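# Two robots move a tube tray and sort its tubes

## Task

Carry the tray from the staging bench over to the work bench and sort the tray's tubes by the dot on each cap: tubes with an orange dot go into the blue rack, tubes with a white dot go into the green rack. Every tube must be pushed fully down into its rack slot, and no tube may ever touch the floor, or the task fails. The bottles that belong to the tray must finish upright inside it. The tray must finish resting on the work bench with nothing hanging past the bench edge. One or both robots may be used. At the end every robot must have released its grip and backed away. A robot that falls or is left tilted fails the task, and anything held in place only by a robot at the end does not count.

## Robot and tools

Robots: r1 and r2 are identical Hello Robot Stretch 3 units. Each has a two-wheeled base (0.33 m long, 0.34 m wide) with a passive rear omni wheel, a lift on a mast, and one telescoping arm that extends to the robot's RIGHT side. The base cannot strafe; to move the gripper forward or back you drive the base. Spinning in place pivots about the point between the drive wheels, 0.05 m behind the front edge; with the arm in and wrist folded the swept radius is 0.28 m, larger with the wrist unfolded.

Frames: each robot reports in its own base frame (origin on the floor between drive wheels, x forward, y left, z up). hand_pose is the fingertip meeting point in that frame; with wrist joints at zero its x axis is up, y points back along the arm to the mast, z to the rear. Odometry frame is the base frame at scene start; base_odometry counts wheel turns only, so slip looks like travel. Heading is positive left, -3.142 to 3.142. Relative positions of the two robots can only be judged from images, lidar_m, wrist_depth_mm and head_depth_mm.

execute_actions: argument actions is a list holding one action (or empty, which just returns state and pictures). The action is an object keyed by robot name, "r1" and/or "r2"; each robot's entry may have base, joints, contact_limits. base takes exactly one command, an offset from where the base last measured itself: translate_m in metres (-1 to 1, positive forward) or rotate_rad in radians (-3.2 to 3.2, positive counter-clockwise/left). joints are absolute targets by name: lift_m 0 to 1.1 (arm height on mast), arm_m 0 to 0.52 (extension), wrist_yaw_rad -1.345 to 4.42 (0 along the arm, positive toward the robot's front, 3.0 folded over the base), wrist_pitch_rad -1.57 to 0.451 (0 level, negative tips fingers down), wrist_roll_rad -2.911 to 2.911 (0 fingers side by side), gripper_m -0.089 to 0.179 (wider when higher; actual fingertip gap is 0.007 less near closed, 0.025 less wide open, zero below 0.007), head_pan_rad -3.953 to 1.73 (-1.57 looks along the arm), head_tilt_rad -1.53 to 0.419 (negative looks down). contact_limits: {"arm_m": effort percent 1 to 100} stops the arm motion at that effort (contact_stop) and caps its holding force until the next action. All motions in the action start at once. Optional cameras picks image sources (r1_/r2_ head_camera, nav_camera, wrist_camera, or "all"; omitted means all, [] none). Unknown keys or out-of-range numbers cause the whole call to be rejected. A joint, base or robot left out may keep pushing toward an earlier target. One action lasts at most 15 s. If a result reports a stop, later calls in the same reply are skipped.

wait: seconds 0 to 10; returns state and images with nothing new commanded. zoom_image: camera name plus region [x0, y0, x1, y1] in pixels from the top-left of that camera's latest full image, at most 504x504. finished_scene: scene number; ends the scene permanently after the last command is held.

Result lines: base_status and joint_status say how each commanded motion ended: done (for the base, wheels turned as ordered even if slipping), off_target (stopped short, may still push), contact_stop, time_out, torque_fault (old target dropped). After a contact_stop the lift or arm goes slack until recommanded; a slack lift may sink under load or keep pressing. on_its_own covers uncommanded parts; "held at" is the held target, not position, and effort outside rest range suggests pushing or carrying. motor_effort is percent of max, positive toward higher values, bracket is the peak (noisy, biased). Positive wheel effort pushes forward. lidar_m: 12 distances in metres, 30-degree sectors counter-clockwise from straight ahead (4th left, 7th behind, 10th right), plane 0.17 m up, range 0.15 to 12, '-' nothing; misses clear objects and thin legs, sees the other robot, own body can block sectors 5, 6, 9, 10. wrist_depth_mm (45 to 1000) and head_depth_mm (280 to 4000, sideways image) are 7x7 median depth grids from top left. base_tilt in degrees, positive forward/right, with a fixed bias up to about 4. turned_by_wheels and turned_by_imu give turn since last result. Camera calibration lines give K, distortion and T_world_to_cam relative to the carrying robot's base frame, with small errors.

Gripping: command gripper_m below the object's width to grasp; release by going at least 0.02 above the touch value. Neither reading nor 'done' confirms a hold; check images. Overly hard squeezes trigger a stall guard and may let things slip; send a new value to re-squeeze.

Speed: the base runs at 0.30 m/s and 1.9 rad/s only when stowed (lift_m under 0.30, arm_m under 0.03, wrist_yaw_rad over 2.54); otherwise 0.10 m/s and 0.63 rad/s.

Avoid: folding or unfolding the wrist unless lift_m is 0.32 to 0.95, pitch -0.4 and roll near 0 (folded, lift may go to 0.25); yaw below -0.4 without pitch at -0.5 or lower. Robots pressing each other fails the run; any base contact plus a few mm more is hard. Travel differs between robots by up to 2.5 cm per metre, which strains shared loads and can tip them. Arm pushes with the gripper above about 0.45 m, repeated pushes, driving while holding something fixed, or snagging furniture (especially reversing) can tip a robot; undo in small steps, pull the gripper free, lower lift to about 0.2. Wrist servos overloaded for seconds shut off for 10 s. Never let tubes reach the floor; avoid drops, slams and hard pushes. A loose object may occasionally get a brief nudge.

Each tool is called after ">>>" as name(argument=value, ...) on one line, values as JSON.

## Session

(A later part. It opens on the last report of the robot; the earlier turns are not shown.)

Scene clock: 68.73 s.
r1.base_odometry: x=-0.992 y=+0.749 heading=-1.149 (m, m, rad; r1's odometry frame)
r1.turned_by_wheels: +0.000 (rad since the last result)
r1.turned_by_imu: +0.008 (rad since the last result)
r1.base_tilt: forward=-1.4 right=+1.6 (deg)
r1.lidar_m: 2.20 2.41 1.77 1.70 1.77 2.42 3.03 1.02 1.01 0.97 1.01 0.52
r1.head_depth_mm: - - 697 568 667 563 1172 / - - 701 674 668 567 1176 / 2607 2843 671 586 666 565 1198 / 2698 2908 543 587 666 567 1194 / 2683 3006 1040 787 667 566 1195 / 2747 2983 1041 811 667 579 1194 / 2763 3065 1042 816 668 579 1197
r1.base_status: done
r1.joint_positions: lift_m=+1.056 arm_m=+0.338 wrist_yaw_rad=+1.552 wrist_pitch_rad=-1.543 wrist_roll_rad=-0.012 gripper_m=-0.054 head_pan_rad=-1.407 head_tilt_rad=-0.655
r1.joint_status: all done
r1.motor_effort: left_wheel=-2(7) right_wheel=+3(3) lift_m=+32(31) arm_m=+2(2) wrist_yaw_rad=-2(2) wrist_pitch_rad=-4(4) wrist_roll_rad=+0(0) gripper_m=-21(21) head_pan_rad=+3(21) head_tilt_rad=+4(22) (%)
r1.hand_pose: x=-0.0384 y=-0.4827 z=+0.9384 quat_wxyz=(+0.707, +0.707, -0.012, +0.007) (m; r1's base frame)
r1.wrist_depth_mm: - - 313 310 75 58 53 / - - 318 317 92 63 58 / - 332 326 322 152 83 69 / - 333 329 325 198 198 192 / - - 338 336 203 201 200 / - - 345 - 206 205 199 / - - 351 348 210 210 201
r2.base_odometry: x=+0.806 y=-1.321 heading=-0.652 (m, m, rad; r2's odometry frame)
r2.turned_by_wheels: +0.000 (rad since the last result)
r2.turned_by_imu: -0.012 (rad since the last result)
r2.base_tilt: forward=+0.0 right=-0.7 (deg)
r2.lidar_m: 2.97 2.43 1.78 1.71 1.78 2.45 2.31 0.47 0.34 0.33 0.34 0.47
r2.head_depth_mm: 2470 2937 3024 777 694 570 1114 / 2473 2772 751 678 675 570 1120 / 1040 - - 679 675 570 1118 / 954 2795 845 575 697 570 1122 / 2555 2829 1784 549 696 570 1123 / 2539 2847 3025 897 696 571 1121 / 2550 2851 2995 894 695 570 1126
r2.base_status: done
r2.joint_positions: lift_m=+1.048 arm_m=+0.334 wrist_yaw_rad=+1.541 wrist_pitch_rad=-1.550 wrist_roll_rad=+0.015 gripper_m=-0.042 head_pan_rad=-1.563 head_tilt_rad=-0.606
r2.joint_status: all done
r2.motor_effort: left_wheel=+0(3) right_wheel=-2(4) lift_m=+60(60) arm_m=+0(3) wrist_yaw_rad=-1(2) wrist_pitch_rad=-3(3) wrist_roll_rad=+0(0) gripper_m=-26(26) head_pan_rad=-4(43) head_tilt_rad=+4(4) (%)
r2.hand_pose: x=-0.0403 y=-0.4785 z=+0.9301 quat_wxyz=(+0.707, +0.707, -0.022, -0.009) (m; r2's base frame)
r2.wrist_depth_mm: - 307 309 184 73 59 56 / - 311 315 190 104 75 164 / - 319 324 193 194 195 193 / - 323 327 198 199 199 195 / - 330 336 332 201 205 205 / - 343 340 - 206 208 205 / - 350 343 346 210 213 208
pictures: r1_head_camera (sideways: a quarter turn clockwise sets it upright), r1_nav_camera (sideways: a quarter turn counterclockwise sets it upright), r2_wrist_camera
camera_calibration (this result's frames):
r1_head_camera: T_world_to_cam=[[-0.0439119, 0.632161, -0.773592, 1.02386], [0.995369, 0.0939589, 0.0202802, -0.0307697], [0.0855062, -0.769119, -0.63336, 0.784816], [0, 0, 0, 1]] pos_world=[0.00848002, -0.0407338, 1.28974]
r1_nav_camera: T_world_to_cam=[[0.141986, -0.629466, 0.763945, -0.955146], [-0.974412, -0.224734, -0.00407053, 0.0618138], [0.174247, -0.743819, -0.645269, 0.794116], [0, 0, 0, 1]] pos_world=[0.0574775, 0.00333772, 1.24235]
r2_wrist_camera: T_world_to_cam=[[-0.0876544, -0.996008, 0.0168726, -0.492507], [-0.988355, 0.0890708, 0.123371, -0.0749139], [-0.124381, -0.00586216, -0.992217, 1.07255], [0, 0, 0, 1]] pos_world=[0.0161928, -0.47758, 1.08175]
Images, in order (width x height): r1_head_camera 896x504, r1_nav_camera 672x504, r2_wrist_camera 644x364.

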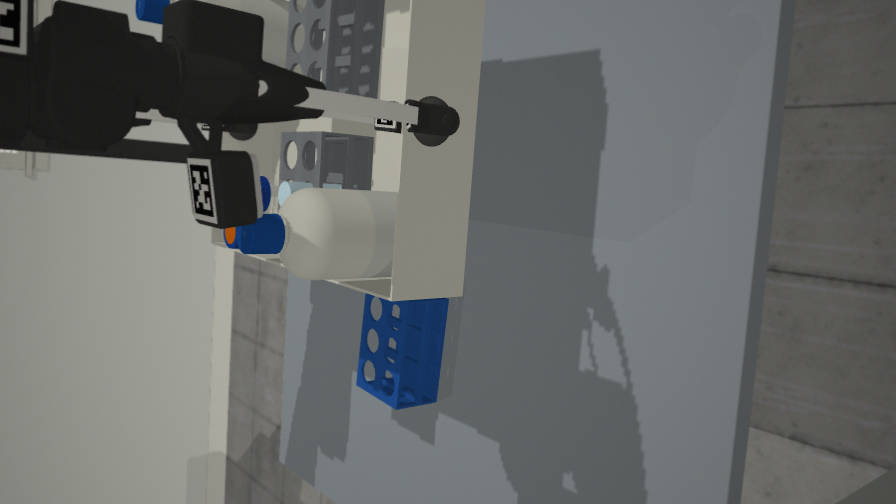

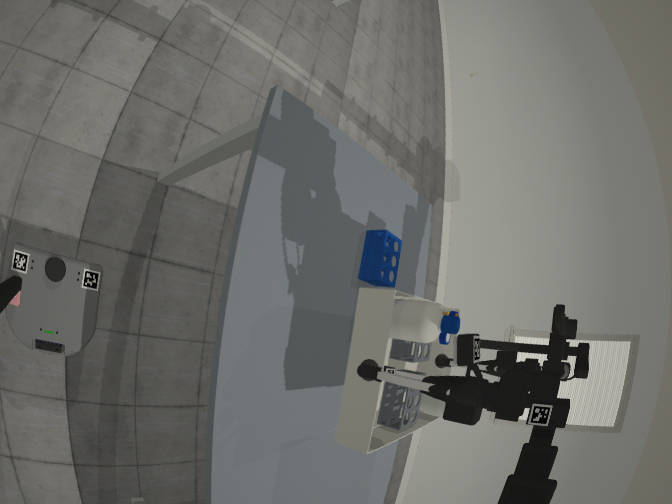

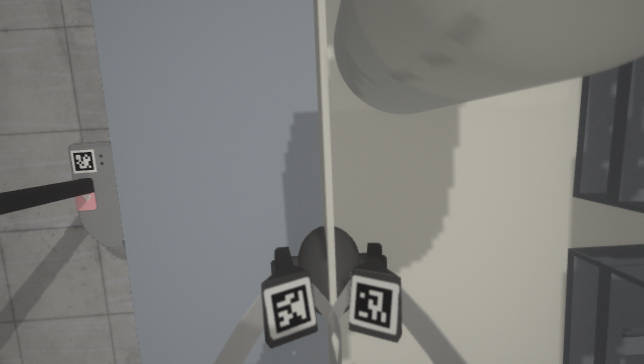

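>>> execute_actions(actions=[{"r1":{"base":{"translate_m":-0.15},"joints":{"lift_m":0.945,"arm_m":0.334,"head_pan_rad":-1.5}},"r2":{"base":{"translate_m":0.152},"joints":{"lift_m":0.936,"arm_m":0.341}}}], cameras=[])

>>> execute_actions(actions=[{"r1":{"joints":{"lift_m":0.931}},"r2":{"joints":{"lift_m":0.921}}}], cameras=[])

>>> execute_actions(actions=[{"r1":{"joints":{"gripper_m":0.04}},"r2":{"joints":{"gripper_m":0.04}}}], cameras=[])

>>> execute_actions(actions=[{"r1":{"joints":{"lift_m":1.09}},"r2":{"joints":{"lift_m":1.07}}}], cameras=[])

>>> execute_actions(actions=[{"r1":{"base":{"translate_m":-0.03},"joints":{"arm_m":0.476,"wrist_yaw_rad":1.2,"wrist_pitch_rad":-1.15,"gripper_m":0.062}},"r2":{"base":{"translate_m":-0.135},"joints":{"arm_m":0.15,"wrist_yaw_rad":0,"wrist_pitch_rad":-0.9,"gripper_m":0.065}}}], cameras=["r1_wrist_camera","r2_wrist_camera","r1_head_camera"])

Scene clock: 72.30 s.
r1.base_odometry: x=-1.053 y=+0.886 heading=-1.150 (m, m, rad; r1's odometry frame)
r1.turned_by_wheels: +0.000 (rad since the last result)
r1.turned_by_imu: +0.001 (rad since the last result)
r1.base_tilt: forward=-1.4 right=+1.7 (deg)
r1.lidar_m: 2.35 2.40 1.76 1.70 1.77 2.42 2.90 0.88 1.01 0.97 1.01 0.65
r1.head_depth_mm: 2673 - 962 736 634 563 1191 / 2618 - 815 763 638 563 1196 / 712 - - 747 646 565 1199 / 2690 2938 927 619 647 565 1200 / 2685 2976 1040 631 650 566 1194 / 2650 2989 1040 810 670 567 1197 / 2661 2969 1041 788 669 564 1192
r1.base_status: done
r1.joint_positions: lift_m=+0.945 arm_m=+0.335 wrist_yaw_rad=+1.552 wrist_pitch_rad=-1.543 wrist_roll_rad=-0.012 gripper_m=-0.054 head_pan_rad=-1.493 head_tilt_rad=-0.655
r1.joint_status: all done
r1.motor_effort: left_wheel=-3(6) right_wheel=+3(3) lift_m=+23(29) arm_m=-4(6) wrist_yaw_rad=-2(1) wrist_pitch_rad=-4(5) wrist_roll_rad=+0(0) gripper_m=-20(21) head_pan_rad=-4(17) head_tilt_rad=+3(3) (%)
r1.hand_pose: x=-0.0385 y=-0.4794 z=+0.8269 quat_wxyz=(+0.707, +0.707, -0.012, +0.007) (m; r1's base frame)
r1.wrist_depth_mm: 567 208 206 205 72 57 53 / 956 212 211 209 88 62 57 / 969 216 215 213 148 80 69 / 983 220 219 216 199 198 191 / - 225 224 220 202 202 196 / - 230 227 - 205 206 196 / - 234 232 232 211 209 202
r2.base_odometry: x=+0.927 y=-1.413 heading=-0.652 (m, m, rad; r2's odometry frame)
r2.turned_by_wheels: +0.000 (rad since the last result)
r2.turned_by_imu: -0.002 (rad since the last result)
r2.base_tilt: forward=+0.0 right=-0.6 (deg)
r2.lidar_m: 2.82 2.43 1.78 1.71 1.78 2.44 2.46 0.47 0.34 0.33 0.34 0.47
r2.head_depth_mm: 2532 2848 3057 - 675 570 1124 / 2529 2783 947 754 652 570 1119 / 2548 742 - - 657 572 1121 / 1181 1381 3048 786 653 570 1123 / 2488 2839 3034 632 636 571 1120 / 2511 2839 3007 895 697 571 1127 / 2543 2848 3005 891 697 570 1125
r2.base_status: done
r2.joint_positions: lift_m=+0.936 arm_m=+0.341 wrist_yaw_rad=+1.541 wrist_pitch_rad=-1.551 wrist_roll_rad=+0.015 gripper_m=-0.042 head_pan_rad=-1.563 head_tilt_rad=-0.606
r2.joint_status: all done
r2.motor_effort: left_wheel=+0(3) right_wheel=-1(2) lift_m=+25(58) arm_m=+1(2) wrist_yaw_rad=-1(2) wrist_pitch_rad=-3(3) wrist_roll_rad=+0(0) gripper_m=-25(26) head_pan_rad=-3(3) head_tilt_rad=+4(3) (%)
r2.hand_pose: x=-0.0405 y=-0.4854 z=+0.8184 quat_wxyz=(+0.707, +0.707, -0.022, -0.009) (m; r2's base frame)
r2.wrist_depth_mm: 199 201 202 164 71 59 56 / 204 204 205 190 102 73 166 / 207 207 211 194 194 195 191 / 212 211 213 199 198 200 195 / 214 215 217 209 202 204 206 / 221 220 221 - 206 207 202 / 224 226 225 228 211 213 210
pictures: none
No camera images: the call's "cameras" was empty. Leave "cameras" out to get every camera's image.

Scene clock: 73.13 s.
r1.base_odometry: x=-1.053 y=+0.886 heading=-1.150 (m, m, rad; r1's odometry frame)
r1.turned_by_wheels: +0.000 (rad since the last result)
r1.turned_by_imu: +0.000 (rad since the last result)
r1.base_tilt: forward=-1.4 right=+1.6 (deg)
r1.lidar_m: 2.35 2.40 1.76 1.70 1.76 2.42 2.90 0.88 1.01 0.97 1.01 0.65
r1.head_depth_mm: 2645 2843 955 761 633 565 1198 / 2601 - 826 758 636 564 1194 / 730 713 - 762 642 564 1193 / 2620 2913 1084 641 646 567 1196 / 2662 2966 1042 716 652 568 1199 / 2664 2955 1041 814 668 567 1199 / 2712 3024 1040 792 669 565 1190
r1.base_status: not commanded
r1.joint_positions: lift_m=+0.931 arm_m=+0.335 wrist_yaw_rad=+1.552 wrist_pitch_rad=-1.543 wrist_roll_rad=-0.012 gripper_m=-0.054 head_pan_rad=-1.493 head_tilt_rad=-0.655
r1.joint_status: all done
r1.motor_effort: left_wheel=-2(3) right_wheel=+3(3) lift_m=+23(24) arm_m=-4(4) wrist_yaw_rad=-2(2) wrist_pitch_rad=-5(4) wrist_roll_rad=-1(1) gripper_m=-20(20) head_pan_rad=-3(4) head_tilt_rad=+3(3) (%)
r1.hand_pose: x=-0.0385 y=-0.4794 z=+0.8129 quat_wxyz=(+0.707, +0.707, -0.012, +0.007) (m; r1's base frame)
r1.wrist_depth_mm: 197 194 193 192 72 57 53 / 200 198 197 196 88 62 57 / 204 203 202 198 147 79 68 / 208 206 205 202 198 197 191 / - 211 210 206 203 201 196 / - 214 214 - 207 205 196 / - 220 217 215 211 209 202
r2.base_odometry: x=+0.927 y=-1.413 heading=-0.652 (m, m, rad; r2's odometry frame)
r2.turned_by_wheels: +0.000 (rad since the last result)
r2.turned_by_imu: +0.000 (rad since the last result)
r2.base_tilt: forward=+0.0 right=-0.6 (deg)
r2.lidar_m: 2.82 2.42 1.78 1.71 1.77 2.43 2.45 0.47 0.34 0.33 0.34 0.47
r2.head_depth_mm: 2530 2860 3010 - 665 568 1122 / 2540 2806 835 777 651 569 1116 / 2511 758 - - 655 570 1119 / 1193 1336 3004 846 655 570 1119 / 2455 2818 3017 864 641 569 1125 / 2519 2821 3021 893 698 570 1124 / 2527 2814 3029 895 695 569 1123
r2.base_status: not commanded
r2.joint_positions: lift_m=+0.921 arm_m=+0.341 wrist_yaw_rad=+1.541 wrist_pitch_rad=-1.551 wrist_roll_rad=+0.015 gripper_m=-0.042 head_pan_rad=-1.563 head_tilt_rad=-0.606
r2.joint_status: all done
r2.motor_effort: left_wheel=+0(0) right_wheel=-1(1) lift_m=+25(26) arm_m=+1(1) wrist_yaw_rad=-1(2) wrist_pitch_rad=-2(2) wrist_roll_rad=+0(0) gripper_m=-24(24) head_pan_rad=-3(3) head_tilt_rad=+4(3) (%)
r2.hand_pose: x=-0.0405 y=-0.4854 z=+0.8034 quat_wxyz=(+0.707, +0.707, -0.022, -0.009) (m; r2's base frame)
r2.wrist_depth_mm: 185 186 188 184 71 59 57 / 190 189 191 191 103 74 166 / 192 192 194 195 195 195 190 / 196 197 199 198 197 199 195 / 199 202 202 202 202 204 205 / 203 205 206 - 205 207 203 / 208 210 211 213 212 212 206
pictures: none
No camera images: the call's "cameras" was empty. Leave "cameras" out to get every camera's image.

Scene clock: 74.57 s.
r1.base_odometry: x=-1.053 y=+0.886 heading=-1.150 (m, m, rad; r1's odometry frame)
r1.turned_by_wheels: +0.000 (rad since the last result)
r1.turned_by_imu: +0.000 (rad since the last result)
r1.base_tilt: forward=-1.4 right=+1.6 (deg)
r1.lidar_m: 2.35 2.41 1.77 1.70 1.77 2.42 2.90 0.88 1.01 0.97 1.01 0.65
r1.head_depth_mm: 2635 2828 958 761 635 564 1183 / 2574 - 822 760 637 565 1192 / 725 748 - 767 639 565 1201 / 2600 2965 1087 640 646 565 1201 / 2619 2956 1037 717 651 566 1199 / 2658 2964 1041 813 667 568 1198 / 2710 2992 1041 788 667 564 1193
r1.base_status: not commanded
r1.joint_positions: lift_m=+0.931 arm_m=+0.334 wrist_yaw_rad=+1.552 wrist_pitch_rad=-1.545 wrist_roll_rad=-0.012 gripper_m=+0.040 head_pan_rad=-1.493 head_tilt_rad=-0.655
r1.joint_status: all done
r1.motor_effort: left_wheel=-2(3) right_wheel=+3(3) lift_m=+23(23) arm_m=-3(4) wrist_yaw_rad=-2(2) wrist_pitch_rad=-4(5) wrist_roll_rad=+0(0) gripper_m=+0(80) head_pan_rad=-4(3) head_tilt_rad=+4(4) (%)
r1.hand_pose: x=-0.0388 y=-0.4793 z=+0.8129 quat_wxyz=(+0.707, +0.707, -0.011, +0.007) (m; r1's base frame)
r1.wrist_depth_mm: 198 195 193 192 73 58 54 / 200 199 197 195 89 63 58 / 206 202 202 199 149 76 69 / 209 207 205 203 200 199 193 / - 211 210 207 204 203 196 / - 215 214 210 208 208 195 / - 220 220 217 213 211 203
r2.base_odometry: x=+0.927 y=-1.413 heading=-0.652 (m, m, rad; r2's odometry frame)
r2.turned_by_wheels: +0.000 (rad since the last result)
r2.turned_by_imu: +0.000 (rad since the last result)
r2.base_tilt: forward=+0.1 right=-0.7 (deg)
r2.lidar_m: 2.83 2.42 1.77 1.71 1.78 2.44 2.45 0.47 0.34 0.33 0.34 0.47
r2.head_depth_mm: 2537 2880 3003 - 676 569 1118 / 2537 2833 839 787 651 571 1122 / 2541 759 - - 644 570 1127 / 1191 1344 3068 848 650 569 1123 / 2450 2823 2969 863 642 570 1123 / 2506 2816 3031 894 697 571 1113 / 2510 2823 3007 894 697 570 1123
r2.base_status: not commanded
r2.joint_positions: lift_m=+0.921 arm_m=+0.341 wrist_yaw_rad=+1.541 wrist_pitch_rad=-1.554 wrist_roll_rad=+0.015 gripper_m=+0.040 head_pan_rad=-1.563 head_tilt_rad=-0.606
r2.joint_status: all done
r2.motor_effort: left_wheel=+1(0) right_wheel=-1(1) lift_m=+25(25) arm_m=+1(1) wrist_yaw_rad=-2(2) wrist_pitch_rad=-2(2) wrist_roll_rad=+0(0) gripper_m=+1(98) head_pan_rad=-3(3) head_tilt_rad=+4(4) (%)
r2.hand_pose: x=-0.0412 y=-0.4854 z=+0.8035 quat_wxyz=(+0.707, +0.707, -0.021, -0.010) (m; r2's base frame)
r2.wrist_depth_mm: 185 187 188 168 74 61 58 / 189 190 192 190 106 76 168 / 191 194 194 195 195 197 193 / 197 197 198 198 200 202 197 / 199 201 204 204 204 204 206 / 203 205 206 207 - 210 204 / 209 211 212 211 211 212 210
pictures: none
No camera images: the call's "cameras" was empty. Leave "cameras" out to get every camera's image.

Scene clock: 76.83 s.
r1.base_odometry: x=-1.053 y=+0.886 heading=-1.150 (m, m, rad; r1's odometry frame)
r1.turned_by_wheels: +0.000 (rad since the last result)
r1.turned_by_imu: +0.000 (rad since the last result)
r1.base_tilt: forward=-1.5 right=+1.5 (deg)
r1.lidar_m: 2.35 2.40 1.77 1.70 1.77 2.42 2.90 0.88 1.01 0.97 1.01 0.65
r1.head_depth_mm: 2631 2969 1031 764 635 566 1187 / - 2963 848 761 639 564 1186 / 723 1435 1023 763 643 566 1199 / 2622 3053 959 658 647 566 1196 / 2646 2971 1038 717 651 565 1194 / 2682 2964 1036 809 668 567 1197 / 2665 3006 1041 792 666 567 1192
r1.base_status: not commanded
r1.joint_positions: lift_m=+1.090 arm_m=+0.334 wrist_yaw_rad=+1.552 wrist_pitch_rad=-1.545 wrist_roll_rad=-0.012 gripper_m=+0.040 head_pan_rad=-1.493 head_tilt_rad=-0.655
r1.joint_status: all done
r1.motor_effort: left_wheel=-2(3) right_wheel=+3(3) lift_m=+27(28) arm_m=-3(3) wrist_yaw_rad=-2(2) wrist_pitch_rad=-3(4) wrist_roll_rad=+0(0) gripper_m=+0(1) head_pan_rad=-3(3) head_tilt_rad=+3(4) (%)
r1.hand_pose: x=-0.0388 y=-0.4792 z=+0.9717 quat_wxyz=(+0.707, +0.707, -0.011, +0.007) (m; r1's base frame)
r1.wrist_depth_mm: - - 344 342 340 339 333 / - - 351 346 176 302 250 / - - 358 355 226 294 347 / - - 368 364 358 325 352 / - - 371 369 369 338 362 / - - 380 375 370 314 346 / - - 391 384 333 317 335
r2.base_odometry: x=+0.927 y=-1.413 heading=-0.652 (m, m, rad; r2's odometry frame)
r2.turned_by_wheels: +0.000 (rad since the last result)
r2.turned_by_imu: -0.001 (rad since the last result)
r2.base_tilt: forward=+0.0 right=-0.8 (deg)
r2.lidar_m: 2.83 2.42 1.78 1.71 1.77 2.43 2.45 0.47 0.34 0.33 0.34 0.47
r2.head_depth_mm: - 2838 3004 892 696 569 1123 / 2658 2830 2869 789 652 569 1118 / - - 884 806 654 569 1120 / 2531 2872 2714 890 655 571 1121 / 2509 2828 2986 863 641 570 1129 / 2498 2858 3014 890 695 573 1124 / 2528 2861 3054 893 699 570 1124
r2.base_status: not commanded
r2.joint_positions: lift_m=+1.069 arm_m=+0.341 wrist_yaw_rad=+1.541 wrist_pitch_rad=-1.554 wrist_roll_rad=+0.015 gripper_m=+0.040 head_pan_rad=-1.563 head_tilt_rad=-0.606
r2.joint_status: all done
r2.motor_effort: left_wheel=+1(1) right_wheel=-1(1) lift_m=+53(55) arm_m=+1(1) wrist_yaw_rad=-2(2) wrist_pitch_rad=-2(2) wrist_roll_rad=+0(0) gripper_m=+0(0) head_pan_rad=-3(4) head_tilt_rad=+4(3) (%)
r2.hand_pose: x=-0.0413 y=-0.4854 z=+0.9514 quat_wxyz=(+0.707, +0.707, -0.021, -0.010) (m; r2's base frame)
r2.wrist_depth_mm: - 329 328 327 160 290 299 / - 335 335 336 198 309 320 / - 336 342 344 345 313 350 / - 346 347 349 354 345 356 / - 350 353 354 361 307 360 / - 366 363 368 - 307 303 / - - 371 370 336 308 308
pictures: none
No camera images: the call's "cameras" was empty. Leave "cameras" out to get every camera's image.

Scene clock: 79.47 s.
r1.base_odometry: x=-1.066 y=+0.913 heading=-1.150 (m, m, rad; r1's odometry frame)
r1.turned_by_wheels: +0.000 (rad since the last result)
r1.turned_by_imu: +0.000 (rad since the last result)
r1.base_tilt: forward=-1.4 right=+1.7 (deg)
r1.lidar_m: 2.38 2.41 1.76 1.70 1.77 2.43 2.87 0.85 1.01 0.97 1.01 0.67
r1.head_depth_mm: 2639 2939 1032 811 650 564 1194 / 2690 3000 848 762 636 565 1197 / - 2976 954 764 643 567 1192 / 2544 2864 937 768 647 566 1200 / 2620 2931 1000 618 651 566 1201 / 2694 3015 1044 812 668 567 1200 / 2665 3024 1042 816 669 567 1193
r1.base_status: done
r1.joint_positions: lift_m=+1.090 arm_m=+0.476 wrist_yaw_rad=+1.202 wrist_pitch_rad=-1.159 wrist_roll_rad=-0.012 gripper_m=+0.062 head_pan_rad=-1.493 head_tilt_rad=-0.655
r1.joint_status: all done
r1.motor_effort: left_wheel=-2(9) right_wheel=+2(4) lift_m=+27(27) arm_m=+4(5) wrist_yaw_rad=-1(7) wrist_pitch_rad=+5(6) wrist_roll_rad=+0(0) gripper_m=+0(74) head_pan_rad=-4(4) head_tilt_rad=+3(3) (%)
r1.hand_pose: x=+0.0537 y=-0.6499 z=+0.9840 quat_wxyz=(+0.709, +0.654, -0.265, +0.019) (m; r1's base frame)
r1.wrist_depth_mm: 464 462 459 446 459 452 - / 440 440 436 427 434 430 - / 423 417 413 417 409 411 412 / 404 401 400 338 389 382 389 / 384 381 327 323 375 366 375 / 372 224 - 356 - 359 354 / 357 351 347 346 333 343 315
r2.base_odometry: x=+0.820 y=-1.332 heading=-0.652 (m, m, rad; r2's odometry frame)
r2.turned_by_wheels: +0.000 (rad since the last result)
r2.turned_by_imu: +0.000 (rad since the last result)
r2.base_tilt: forward=+0.0 right=-0.6 (deg)
r2.lidar_m: 2.96 2.42 1.78 1.71 1.77 2.43 2.32 0.47 0.34 0.33 0.34 0.47
r2.head_depth_mm: - - 1885 827 697 570 1119 / - - 1885 892 696 568 1124 / 2476 - - 797 674 570 1121 / 2507 2832 721 786 651 570 1125 / 581 620 2709 893 656 572 1121 / 533 2861 2984 835 642 571 1123 / 2552 2833 3017 892 644 571 1121
r2.base_status: done
r2.joint_positions: lift_m=+1.069 arm_m=+0.150 wrist_yaw_rad=+0.003 wrist_pitch_rad=-0.913 wrist_roll_rad=+0.015 gripper_m=+0.065 head_pan_rad=-1.563 head_tilt_rad=-0.606
r2.joint_status: all done
r2.motor_effort: left_wheel=+0(1) right_wheel=-2(6) lift_m=+53(53) arm_m=-4(3) wrist_yaw_rad=-3(4) wrist_pitch_rad=+3(3) wrist_roll_rad=+0(0) gripper_m=+1(91) head_pan_rad=-5(4) head_tilt_rad=+3(4) (%)
r2.hand_pose: x=-0.0212 y=-0.4329 z=+0.9906 quat_wxyz=(+0.631, +0.310, -0.639, -0.313) (m; r2's base frame)
r2.wrist_depth_mm: 598 578 541 474 608 614 607 / 547 508 542 480 544 542 541 / 487 431 435 426 504 447 443 / 275 443 449 447 457 444 446 / 310 359 418 418 424 417 412 / 382 372 - 377 - 387 384 / 362 363 354 358 354 356 358
pictures: r1_head_camera (sideways: a quarter turn clockwise sets it upright), r1_wrist_camera, r2_wrist_camera
camera_calibration (this result's frames):
r1_head_camera: T_world_to_cam=[[0.0105247, 0.633367, -0.77378, 1.02377], [0.99976, 0.00818828, 0.0203009, -0.0308234], [0.0191938, -0.773808, -0.63313, 0.784922], [0, 0, 0, 1]] pos_world=[0.00497544, -0.0407914, 1.28976]
r1_wrist_camera: T_world_to_cam=[[-0.340668, -0.940135, -0.00954476, -0.577643], [-0.904952, 0.330638, -0.267844, 0.5658], [0.254966, -0.0826083, -0.963415, 1.04332], [0, 0, 0, 1]] pos_world=[0.0492261, -0.64395, 1.15119]
r2_wrist_camera: T_world_to_cam=[[-0.998343, 0.0535554, -0.0210534, 0.0262004], [0.0569914, 0.869565, -0.490518, 0.900568], [-0.00796254, -0.490905, -0.871177, 0.807769], [0, 0, 0, 1]] pos_world=[-0.0187358, -0.387967, 1.14601]
Images, in order (width x height): r1_head_camera 896x504, r1_wrist_camera 644x364, r2_wrist_camera 644x364.

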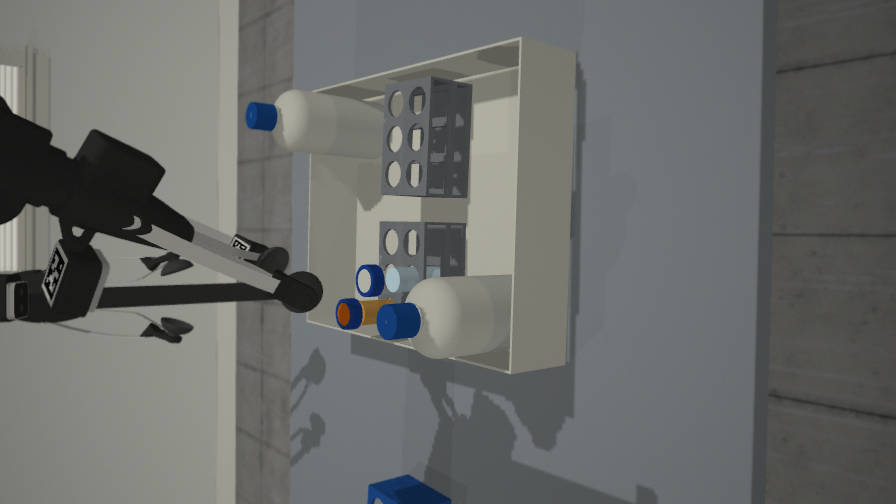

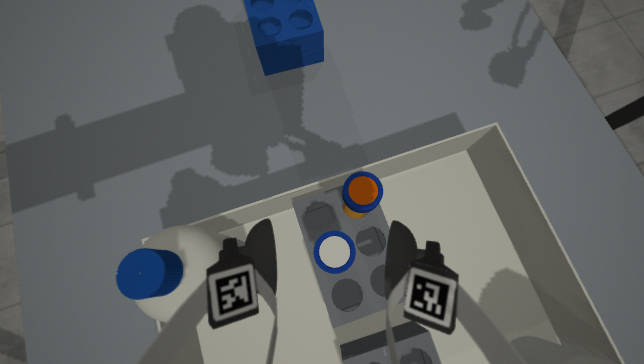

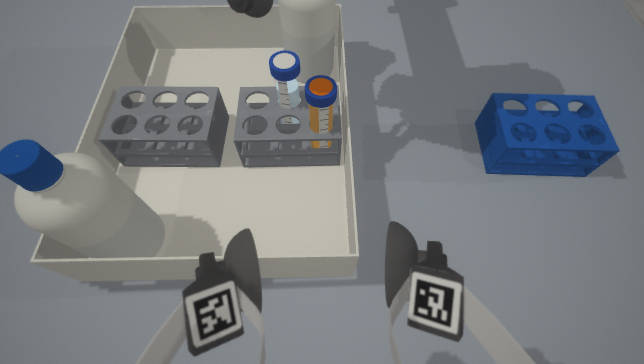

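>>> execute_actions(actions=[{"r1":{"joints":{"lift_m":0.984,"arm_m":0.482}},"r2":{"base":{"translate_m":-0.005},"joints":{"lift_m":0.975}}}], cameras=["r1_wrist_camera"])

>>> execute_actions(actions=[{"r1":{"joints":{"gripper_m":0.0}}}], cameras=["r1_wrist_camera"])

>>> execute_actions(actions=[{"r1":{"joints":{"lift_m":1.07}}}], cameras=["r1_wrist_camera","r1_head_camera","r2_wrist_camera"])

Scene clock: 81.67 s.
r1.base_odometry: x=-1.066 y=+0.913 heading=-1.150 (m, m, rad; r1's odometry frame)
r1.turned_by_wheels: +0.000 (rad since the last result)
r1.turned_by_imu: +0.000 (rad since the last result)
r1.base_tilt: forward=-1.5 right=+1.7 (deg)
r1.lidar_m: 2.38 2.41 1.76 1.70 1.76 2.42 2.86 0.86 1.01 0.97 1.01 0.67
r1.head_depth_mm: 2535 3008 1039 812 649 564 1195 / - 2928 849 762 637 565 1193 / - - 939 762 641 566 1190 / 2622 2943 958 769 647 566 1198 / 868 2908 1017 616 650 567 1194 / 2621 2971 1046 814 667 566 1205 / 2702 3036 1043 814 669 565 1203
r1.base_status: not commanded
r1.joint_positions: lift_m=+0.984 arm_m=+0.482 wrist_yaw_rad=+1.202 wrist_pitch_rad=-1.159 wrist_roll_rad=-0.012 gripper_m=+0.062 head_pan_rad=-1.493 head_tilt_rad=-0.655
r1.joint_status: all done
r1.motor_effort: left_wheel=-2(2) right_wheel=+2(2) lift_m=+18(24) arm_m=+4(5) wrist_yaw_rad=-1(1) wrist_pitch_rad=+5(5) wrist_roll_rad=+0(0) gripper_m=+1(1) head_pan_rad=-3(5) head_tilt_rad=+3(3) (%)
r1.hand_pose: x=+0.0537 y=-0.6559 z=+0.8786 quat_wxyz=(+0.709, +0.654, -0.265, +0.019) (m; r1's base frame)
r1.wrist_depth_mm: 339 336 331 329 328 328 326 / 320 318 316 315 313 307 311 / 305 305 302 298 247 288 248 / 292 288 255 224 280 280 236 / 134 155 274 153 268 271 245 / 127 142 - 207 - 257 253 / 127 154 252 247 246 247 246
r2.base_odometry: x=+0.816 y=-1.329 heading=-0.652 (m, m, rad; r2's odometry frame)
r2.turned_by_wheels: +0.000 (rad since the last result)
r2.turned_by_imu: +0.000 (rad since the last result)
r2.base_tilt: forward=+0.0 right=-0.8 (deg)
r2.lidar_m: 2.96 2.42 1.77 1.72 1.78 2.44 2.31 0.47 0.34 0.33 0.34 0.47
r2.head_depth_mm: 2516 2854 - 791 697 570 1118 / 2522 2814 - - 674 568 1123 / 2558 2846 - - 654 571 1121 / 2552 2836 828 789 644 570 1123 / 1171 654 695 855 655 571 1123 / 1120 595 3048 846 641 571 1120 / 2559 2818 3026 862 642 570 1124
r2.base_status: done
r2.joint_positions: lift_m=+0.976 arm_m=+0.150 wrist_yaw_rad=+0.003 wrist_pitch_rad=-0.912 wrist_roll_rad=+0.015 gripper_m=+0.065 head_pan_rad=-1.563 head_tilt_rad=-0.606
r2.joint_status: all done
r2.motor_effort: left_wheel=+0(1) right_wheel=-2(6) lift_m=+17(48) arm_m=-4(4) wrist_yaw_rad=-3(3) wrist_pitch_rad=+4(3) wrist_roll_rad=+0(0) gripper_m=+1(1) head_pan_rad=-3(4) head_tilt_rad=+4(4) (%)
r2.hand_pose: x=-0.0212 y=-0.4331 z=+0.8970 quat_wxyz=(+0.631, +0.310, -0.639, -0.313) (m; r2's base frame)
r2.wrist_depth_mm: 368 364 346 344 461 463 458 / 336 360 362 341 414 396 344 / 267 373 371 375 378 371 370 / 252 339 341 341 341 346 341 / 274 285 288 292 318 318 316 / 295 291 - 292 - 291 293 / 273 275 266 272 270 273 272
pictures: r1_wrist_camera
camera_calibration (this result's frames):
r1_wrist_camera: T_world_to_cam=[[-0.340667, -0.940136, -0.00954375, -0.584294], [-0.904941, 0.330633, -0.267887, 0.539584], [0.255005, -0.0826236, -0.963403, 0.941208], [0, 0, 0, 1]] pos_world=[0.0492293, -0.649954, 1.04573]
Images, in order (width x height): r1_wrist_camera 644x364.

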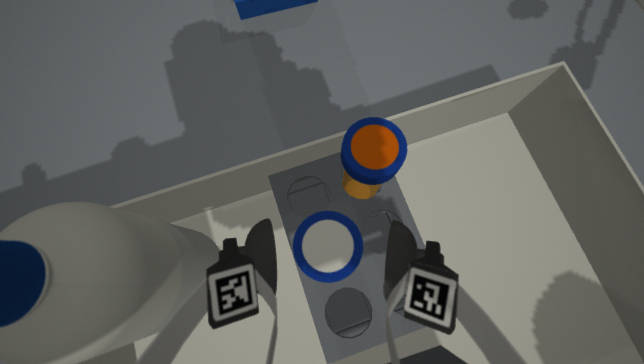

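Scene clock: 82.77 s.
r1.base_odometry: x=-1.066 y=+0.913 heading=-1.150 (m, m, rad; r1's odometry frame)
r1.turned_by_wheels: +0.000 (rad since the last result)
r1.turned_by_imu: +0.000 (rad since the last result)
r1.base_tilt: forward=-1.4 right=+1.7 (deg)
r1.lidar_m: 2.38 2.40 1.77 1.70 1.76 2.42 2.87 0.86 1.01 0.97 1.01 0.67
r1.head_depth_mm: 2532 3016 1043 810 648 565 1194 / - 2952 849 761 635 565 1188 / - - 934 760 641 566 1199 / 2598 2921 949 766 646 566 1188 / 868 2875 1017 616 652 567 1188 / 2658 3032 1043 814 667 567 1202 / 2686 2976 1042 816 668 566 1200
r1.base_status: not commanded
r1.joint_positions: lift_m=+0.984 arm_m=+0.482 wrist_yaw_rad=+1.202 wrist_pitch_rad=-1.159 wrist_roll_rad=-0.012 gripper_m=+0.001 head_pan_rad=-1.493 head_tilt_rad=-0.655
r1.joint_status: all done
r1.motor_effort: left_wheel=-2(2) right_wheel=+2(2) lift_m=+18(18) arm_m=+4(4) wrist_yaw_rad=-1(1) wrist_pitch_rad=+5(5) wrist_roll_rad=+0(1) gripper_m=-12(87) head_pan_rad=-4(4) head_tilt_rad=+3(2) (%)
r1.hand_pose: x=+0.0537 y=-0.6559 z=+0.8786 quat_wxyz=(+0.709, +0.654, -0.265, +0.019) (m; r1's base frame)
r1.wrist_depth_mm: 335 336 331 331 329 328 323 / 321 317 318 315 313 309 308 / 305 303 303 301 244 289 245 / 290 290 254 225 279 280 237 / 135 155 271 151 268 269 247 / 127 142 218 204 258 257 253 / 127 176 251 247 247 247 246
r2.base_odometry: x=+0.816 y=-1.329 heading=-0.652 (m, m, rad; r2's odometry frame)
r2.turned_by_wheels: +0.000 (rad since the last result)
r2.turned_by_imu: +0.000 (rad since the last result)
r2.base_tilt: forward=+0.0 right=-0.7 (deg)
r2.lidar_m: 2.96 2.43 1.78 1.71 1.77 2.43 2.32 0.47 0.34 0.33 0.34 0.47
r2.head_depth_mm: 2528 2873 - 795 694 570 1120 / 2554 2824 - - 677 570 1126 / 2550 2860 - - 655 570 1124 / 2526 2838 1792 779 646 570 1128 / 1178 655 690 860 656 570 1121 / 1119 595 3024 846 640 572 1127 / 2518 2784 3024 862 644 571 1124
r2.base_status: not commanded
r2.joint_positions: lift_m=+0.976 arm_m=+0.150 wrist_yaw_rad=+0.003 wrist_pitch_rad=-0.912 wrist_roll_rad=+0.015 gripper_m=+0.065 head_pan_rad=-1.563 head_tilt_rad=-0.606
r2.joint_status: not commanded
r2.motor_effort: left_wheel=+0(0) right_wheel=-1(1) lift_m=+17(17) arm_m=-5(4) wrist_yaw_rad=-3(3) wrist_pitch_rad=+3(3) wrist_roll_rad=+0(0) gripper_m=+1(0) head_pan_rad=-3(4) head_tilt_rad=+3(4) (%)
r2.hand_pose: x=-0.0212 y=-0.4331 z=+0.8970 quat_wxyz=(+0.631, +0.310, -0.639, -0.313) (m; r2's base frame)
r2.wrist_depth_mm: 366 367 364 345 460 459 466 / 334 356 360 340 413 402 349 / 268 372 374 369 371 371 364 / 255 341 343 345 347 341 345 / 274 284 285 288 321 317 314 / 291 293 - 294 - 290 291 / 272 274 270 275 269 275 274
pictures: r1_wrist_camera
camera_calibration (this result's frames):
r1_wrist_camera: T_world_to_cam=[[-0.340666, -0.940136, -0.00954384, -0.584294], [-0.904941, 0.330633, -0.267887, 0.539584], [0.255005, -0.0826233, -0.963403, 0.941208], [0, 0, 0, 1]] pos_world=[0.0492293, -0.649954, 1.04573]
Images, in order (width x height): r1_wrist_camera 644x364.

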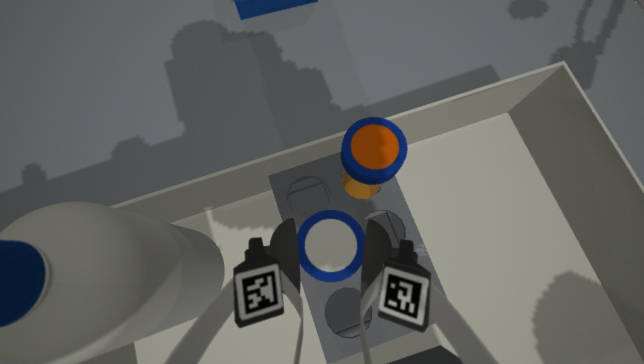

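Scene clock: 84.37 s.
r1.base_odometry: x=-1.066 y=+0.913 heading=-1.150 (m, m, rad; r1's odometry frame)
r1.turned_by_wheels: +0.000 (rad since the last result)
r1.turned_by_imu: +0.000 (rad since the last result)
r1.base_tilt: forward=-1.4 right=+1.6 (deg)
r1.lidar_m: 2.38 2.41 1.76 1.70 1.77 2.43 2.86 0.85 1.01 0.97 1.01 0.67
r1.head_depth_mm: 2620 2925 1034 811 648 564 1187 / 2705 2973 849 760 639 565 1196 / - 3031 950 762 641 566 1204 / 2598 2943 943 773 644 566 1196 / 888 2847 1004 617 651 566 1198 / 2657 2989 1041 814 668 566 1203 / 2721 2938 1044 811 666 566 1199
r1.base_status: not commanded
r1.joint_positions: lift_m=+1.070 arm_m=+0.482 wrist_yaw_rad=+1.202 wrist_pitch_rad=-1.159 wrist_roll_rad=-0.012 gripper_m=+0.001 head_pan_rad=-1.493 head_tilt_rad=-0.655
r1.joint_status: all done
r1.motor_effort: left_wheel=-2(2) right_wheel=+2(2) lift_m=+27(29) arm_m=+5(4) wrist_yaw_rad=-1(2) wrist_pitch_rad=+5(5) wrist_roll_rad=+0(0) gripper_m=-12(11) head_pan_rad=-4(5) head_tilt_rad=+4(4) (%)
r1.hand_pose: x=+0.0537 y=-0.6559 z=+0.9640 quat_wxyz=(+0.709, +0.654, -0.265, +0.019) (m; r1's base frame)
r1.wrist_depth_mm: 442 438 427 424 430 425 - / 420 417 413 413 407 407 405 / 398 398 393 392 388 386 388 / 379 378 377 313 366 358 367 / 362 357 331 151 356 347 352 / 350 193 224 287 341 335 333 / 334 329 327 325 296 325 298
r2.base_odometry: x=+0.816 y=-1.329 heading=-0.652 (m, m, rad; r2's odometry frame)
r2.turned_by_wheels: +0.000 (rad since the last result)
r2.turned_by_imu: +0.000 (rad since the last result)
r2.base_tilt: forward=-0.1 right=-0.9 (deg)
r2.lidar_m: 2.96 2.43 1.78 1.71 1.78 2.43 2.31 0.47 0.34 0.33 0.34 0.47
r2.head_depth_mm: 2539 2838 - 793 696 570 1123 / 2539 2822 - - 677 569 1120 / 2543 2820 - - 656 571 1127 / 2529 2809 881 816 644 571 1118 / 1084 621 2748 893 655 571 1122 / 537 2799 3009 850 640 571 1121 / 2536 2854 3031 863 644 572 1127
r2.base_status: not commanded
r2.joint_positions: lift_m=+0.976 arm_m=+0.150 wrist_yaw_rad=+0.003 wrist_pitch_rad=-0.912 wrist_roll_rad=+0.015 gripper_m=+0.065 head_pan_rad=-1.563 head_tilt_rad=-0.606
r2.joint_status: not commanded
r2.motor_effort: left_wheel=+1(0) right_wheel=-1(1) lift_m=+17(17) arm_m=-4(4) wrist_yaw_rad=-3(3) wrist_pitch_rad=+3(3) wrist_roll_rad=+0(0) gripper_m=+0(1) head_pan_rad=-4(4) head_tilt_rad=+4(3) (%)
r2.hand_pose: x=-0.0212 y=-0.4331 z=+0.8970 quat_wxyz=(+0.631, +0.310, -0.639, -0.313) (m; r2's base frame)
r2.wrist_depth_mm: 366 366 446 346 450 463 455 / 334 355 357 339 415 400 340 / 268 374 373 374 377 374 366 / 258 340 342 335 344 339 344 / 272 285 285 291 322 320 315 / 292 293 - 293 - 291 295 / 272 273 267 271 269 273 274
pictures: r1_head_camera (sideways: a quarter turn clockwise sets it upright), r1_wrist_camera, r2_wrist_camera
camera_calibration (this result's frames):
r1_head_camera: T_world_to_cam=[[0.0105245, 0.633367, -0.77378, 1.02377], [0.99976, 0.00818864, 0.0203009, -0.0308234], [0.0191941, -0.773808, -0.633129, 0.784922], [0, 0, 0, 1]] pos_world=[0.00497546, -0.0407914, 1.28976]
r1_wrist_camera: T_world_to_cam=[[-0.340666, -0.940136, -0.00954379, -0.583479], [-0.904941, 0.330632, -0.267887, 0.562472], [0.255005, -0.0826233, -0.963403, 1.02352], [0, 0, 0, 1]] pos_world=[0.0492293, -0.649955, 1.13117]
r2_wrist_camera: T_world_to_cam=[[-0.998343, 0.0535419, -0.0210882, 0.024263], [0.0569919, 0.869265, -0.491051, 0.855125], [-0.0079606, -0.491439, -0.870876, 0.725677], [0, 0, 0, 1]] pos_world=[-0.0187356, -0.388003, 1.0524]
Images, in order (width x height): r1_head_camera 896x504, r1_wrist_camera 644x364, r2_wrist_camera 644x364.

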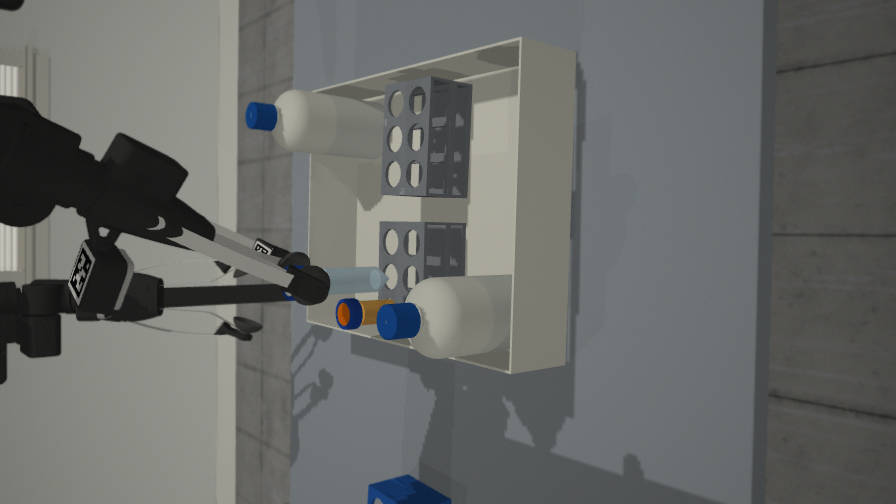

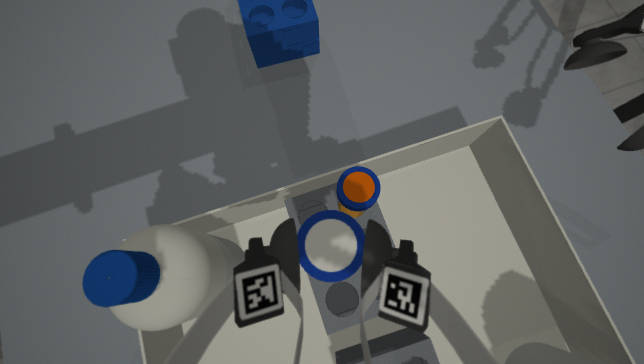

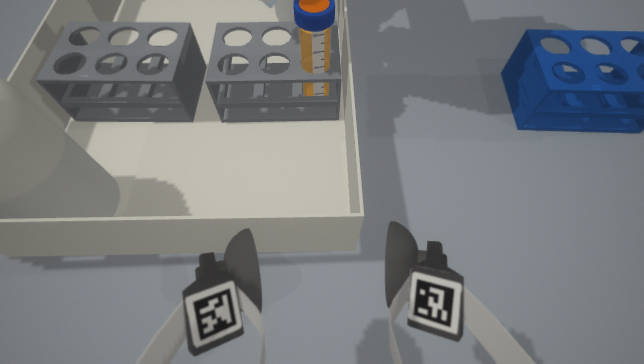

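>>> execute_actions(actions=[{"r1":{"base":{"translate_m":-0.15}},"r2":{"joints":{"lift_m":0.96,"arm_m":0.22,"gripper_m":0.075}}}], cameras=[])

>>> execute_actions(actions=[{"r1":{"base":{"translate_m":-0.45}},"r2":{"joints":{"lift_m":0.948,"arm_m":0.362}}}], cameras=["r1_wrist_camera","r1_head_camera","r2_wrist_camera","r2_head_camera"])

Scene clock: 87.43 s.
r1.base_odometry: x=-1.127 y=+1.050 heading=-1.150 (m, m, rad; r1's odometry frame)
r1.turned_by_wheels: +0.000 (rad since the last result)
r1.turned_by_imu: +0.001 (rad since the last result)
r1.base_tilt: forward=-1.4 right=+1.7 (deg)
r1.lidar_m: 2.53 2.40 1.77 1.70 1.77 2.42 2.72 0.72 1.01 0.97 1.01 0.81
r1.head_depth_mm: 2653 2950 1032 812 667 562 1166 / 2663 2962 1039 810 665 565 1193 / - 2996 1037 809 656 566 1191 / 2587 2904 840 765 639 565 1195 / 2660 2987 955 787 645 565 1202 / 1262 1429 957 786 653 567 1196 / 822 3020 1001 631 652 566 1200
r1.base_status: done
r1.joint_positions: lift_m=+1.070 arm_m=+0.482 wrist_yaw_rad=+1.202 wrist_pitch_rad=-1.159 wrist_roll_rad=-0.012 gripper_m=+0.001 head_pan_rad=-1.493 head_tilt_rad=-0.655
r1.joint_status: not commanded
r1.motor_effort: left_wheel=-2(8) right_wheel=+2(3) lift_m=+27(28) arm_m=+4(4) wrist_yaw_rad=-1(1) wrist_pitch_rad=+5(5) wrist_roll_rad=+0(1) gripper_m=-11(12) head_pan_rad=-4(4) head_tilt_rad=+3(4) (%)
r1.hand_pose: x=+0.0537 y=-0.6559 z=+0.9640 quat_wxyz=(+0.709, +0.654, -0.265, +0.019) (m; r1's base frame)
r1.wrist_depth_mm: 442 439 439 432 379 417 - / 413 254 361 368 405 411 807 / 398 259 385 364 389 379 387 / 380 348 369 337 369 329 368 / 363 357 360 151 354 223 197 / 350 341 345 283 340 293 337 / 336 330 328 322 325 328 328
r2.base_odometry: x=+0.816 y=-1.329 heading=-0.652 (m, m, rad; r2's odometry frame)
r2.turned_by_wheels: +0.000 (rad since the last result)
r2.turned_by_imu: -0.001 (rad since the last result)
r2.base_tilt: forward=+0.0 right=-0.7 (deg)
r2.lidar_m: 2.96 2.43 1.77 1.71 1.78 2.43 2.32 0.47 0.34 0.33 0.34 0.47
r2.head_depth_mm: 2556 2853 - 794 696 569 1120 / 2542 2871 - 810 697 570 1121 / 2545 2847 - - 675 571 1122 / 2571 2849 3051 893 652 570 1116 / 2565 2851 3018 888 654 571 1123 / 1258 2732 1434 805 642 571 1126 / 2483 623 2913 857 645 571 1114
r2.base_status: not commanded
r2.joint_positions: lift_m=+0.961 arm_m=+0.220 wrist_yaw_rad=+0.003 wrist_pitch_rad=-0.912 wrist_roll_rad=+0.015 gripper_m=+0.075 head_pan_rad=-1.563 head_tilt_rad=-0.606
r2.joint_status: all done
r2.motor_effort: left_wheel=+1(0) right_wheel=-1(1) lift_m=+17(16) arm_m=+2(4) wrist_yaw_rad=-3(3) wrist_pitch_rad=+3(3) wrist_roll_rad=+0(0) gripper_m=+0(53) head_pan_rad=-4(3) head_tilt_rad=+4(4) (%)
r2.hand_pose: x=-0.0212 y=-0.5024 z=+0.8820 quat_wxyz=(+0.631, +0.310, -0.639, -0.313) (m; r2's base frame)
r2.wrist_depth_mm: 315 432 435 354 444 436 435 / 314 315 317 299 394 394 316 / 302 304 304 306 353 357 296 / 320 322 323 321 328 325 317 / 261 297 298 294 304 299 299 / 251 276 274 274 272 278 276 / 251 256 252 252 253 259 258
pictures: none
No camera images: the call's "cameras" was empty. Leave "cameras" out to get every camera's image.

Scene clock: 93.10 s.
r1.base_odometry: x=-1.311 y=+1.461 heading=-1.150 (m, m, rad; r1's odometry frame)
r1.turned_by_wheels: +0.000 (rad since the last result)
r1.turned_by_imu: +0.002 (rad since the last result)
r1.base_tilt: forward=-1.3 right=+1.8 (deg)
r1.lidar_m: 2.98 2.40 1.77 1.70 1.77 2.35 2.28 2.36 0.38 0.97 1.01 1.23
r1.head_depth_mm: 2661 2931 2511 812 665 565 726 / 2631 2969 1035 780 668 567 1170 / - 2992 1038 766 668 567 1190 / 2600 2962 997 793 668 568 1198 / 2634 2988 1037 812 669 566 1189 / 2702 2999 1038 815 665 565 1199 / 2678 2966 1034 814 669 565 1194
r1.base_status: done
r1.joint_positions: lift_m=+1.070 arm_m=+0.482 wrist_yaw_rad=+1.202 wrist_pitch_rad=-1.159 wrist_roll_rad=-0.012 gripper_m=+0.001 head_pan_rad=-1.493 head_tilt_rad=-0.655
r1.joint_status: not commanded
r1.motor_effort: left_wheel=-2(8) right_wheel=+2(4) lift_m=+27(27) arm_m=+4(4) wrist_yaw_rad=-1(1) wrist_pitch_rad=+5(5) wrist_roll_rad=+0(0) gripper_m=-11(12) head_pan_rad=-4(4) head_tilt_rad=+3(3) (%)
r1.hand_pose: x=+0.0537 y=-0.6559 z=+0.9640 quat_wxyz=(+0.709, +0.654, -0.265, +0.019) (m; r1's base frame)
r1.wrist_depth_mm: 443 417 435 433 428 427 - / 419 415 415 416 409 407 - / 399 394 396 391 388 390 386 / 381 377 376 374 372 371 369 / 366 363 363 151 364 353 355 / 349 349 347 339 347 340 339 / 335 338 329 325 278 329 325
r2.base_odometry: x=+0.816 y=-1.329 heading=-0.652 (m, m, rad; r2's odometry frame)
r2.turned_by_wheels: +0.000 (rad since the last result)
r2.turned_by_imu: -0.001 (rad since the last result)
r2.base_tilt: forward=+0.0 right=-0.7 (deg)
r2.lidar_m: 2.96 2.43 1.78 1.71 1.78 2.44 2.32 0.47 0.34 0.33 0.34 0.47
r2.head_depth_mm: 2526 2824 - 789 696 568 1122 / 2537 2811 2705 893 697 570 1121 / 2504 2753 - 856 696 570 1121 / 2527 2864 2991 786 653 570 1124 / 2576 2815 2999 892 654 571 1119 / 2542 2859 3022 849 642 571 1120 / 2519 2823 3031 860 642 570 1125
r2.base_status: not commanded
r2.joint_positions: lift_m=+0.949 arm_m=+0.362 wrist_yaw_rad=+0.002 wrist_pitch_rad=-0.912 wrist_roll_rad=+0.015 gripper_m=+0.075 head_pan_rad=-1.563 head_tilt_rad=-0.606
r2.joint_status: all done
r2.motor_effort: left_wheel=+1(0) right_wheel=-2(1) lift_m=+17(16) arm_m=+1(0) wrist_yaw_rad=-2(2) wrist_pitch_rad=+3(3) wrist_roll_rad=+0(0) gripper_m=+0(0) head_pan_rad=-3(4) head_tilt_rad=+3(3) (%)
r2.hand_pose: x=-0.0213 y=-0.6444 z=+0.8700 quat_wxyz=(+0.631, +0.310, -0.639, -0.313) (m; r2's base frame)
r2.wrist_depth_mm: 415 315 307 211 422 415 412 / 334 351 340 252 378 371 373 / 331 339 335 294 339 338 343 / 310 309 307 270 311 308 309 / 224 230 250 156 286 286 276 / 212 218 253 197 214 264 261 / 240 241 242 241 240 245 247
pictures: r1_head_camera (sideways: a quarter turn clockwise sets it upright), r1_wrist_camera, r2_head_camera (sideways: a quarter turn clockwise sets it upright), r2_wrist_camera
camera_calibration (this result's frames):
r1_head_camera: T_world_to_cam=[[0.0105246, 0.633367, -0.77378, 1.02377], [0.99976, 0.00818853, 0.0203009, -0.0308234], [0.019194, -0.773808, -0.633129, 0.784922], [0, 0, 0, 1]] pos_world=[0.00497545, -0.0407914, 1.28976]
r1_wrist_camera: T_world_to_cam=[[-0.340666, -0.940136, -0.00954375, -0.58348], [-0.904942, 0.330632, -0.267887, 0.562472], [0.255005, -0.0826232, -0.963403, 1.02352], [0, 0, 0, 1]] pos_world=[0.0492293, -0.649955, 1.13117]
r2_head_camera: T_world_to_cam=[[0.0153368, 0.61848, -0.785651, 1.04683], [0.999865, -0.0141758, 0.00835908, -0.0207702], [-0.00596727, -0.785673, -0.618614, 0.762005], [0, 0, 0, 1]] pos_world=[0.00925946, -0.0490511, 1.294]
r2_wrist_camera: T_world_to_cam=[[-0.998295, 0.0544237, -0.021103, 0.0354709], [0.0577648, 0.869085, -0.491278, 1.02571], [-0.00839692, -0.491659, -0.870747, 0.598056], [0, 0, 0, 1]] pos_world=[-0.018818, -0.599324, 1.02542]
Images, in order (width x height): r1_head_camera 896x504, r1_wrist_camera 644x364, r2_head_camera 896x504, r2_wrist_camera 644x364.

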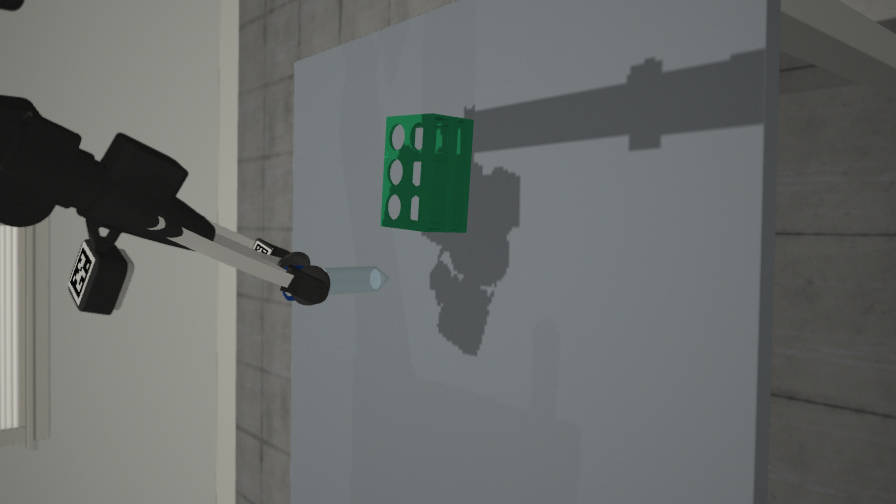

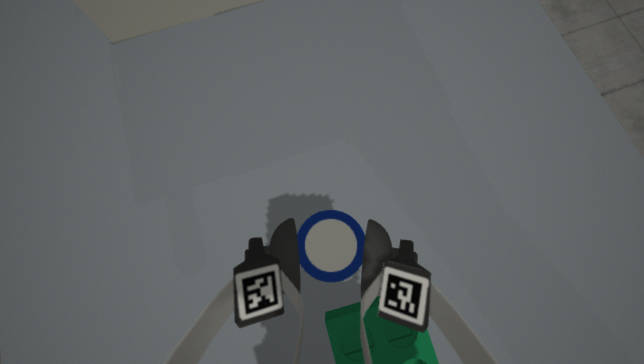

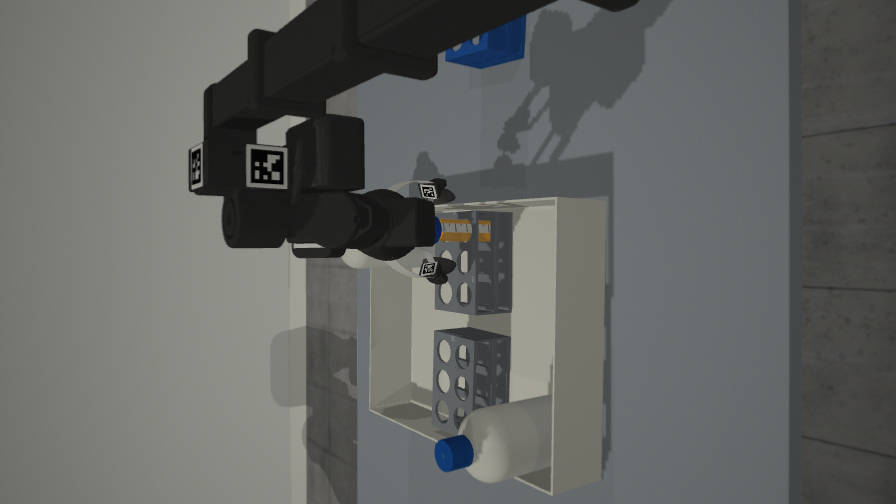

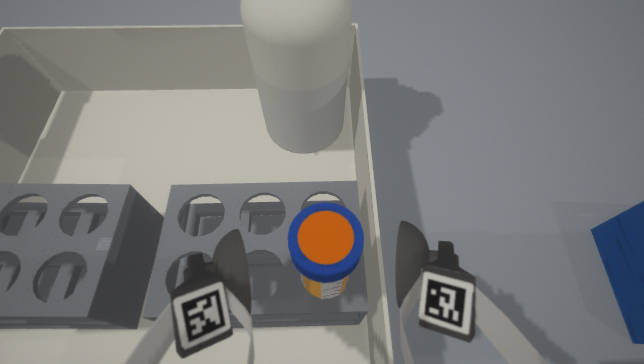

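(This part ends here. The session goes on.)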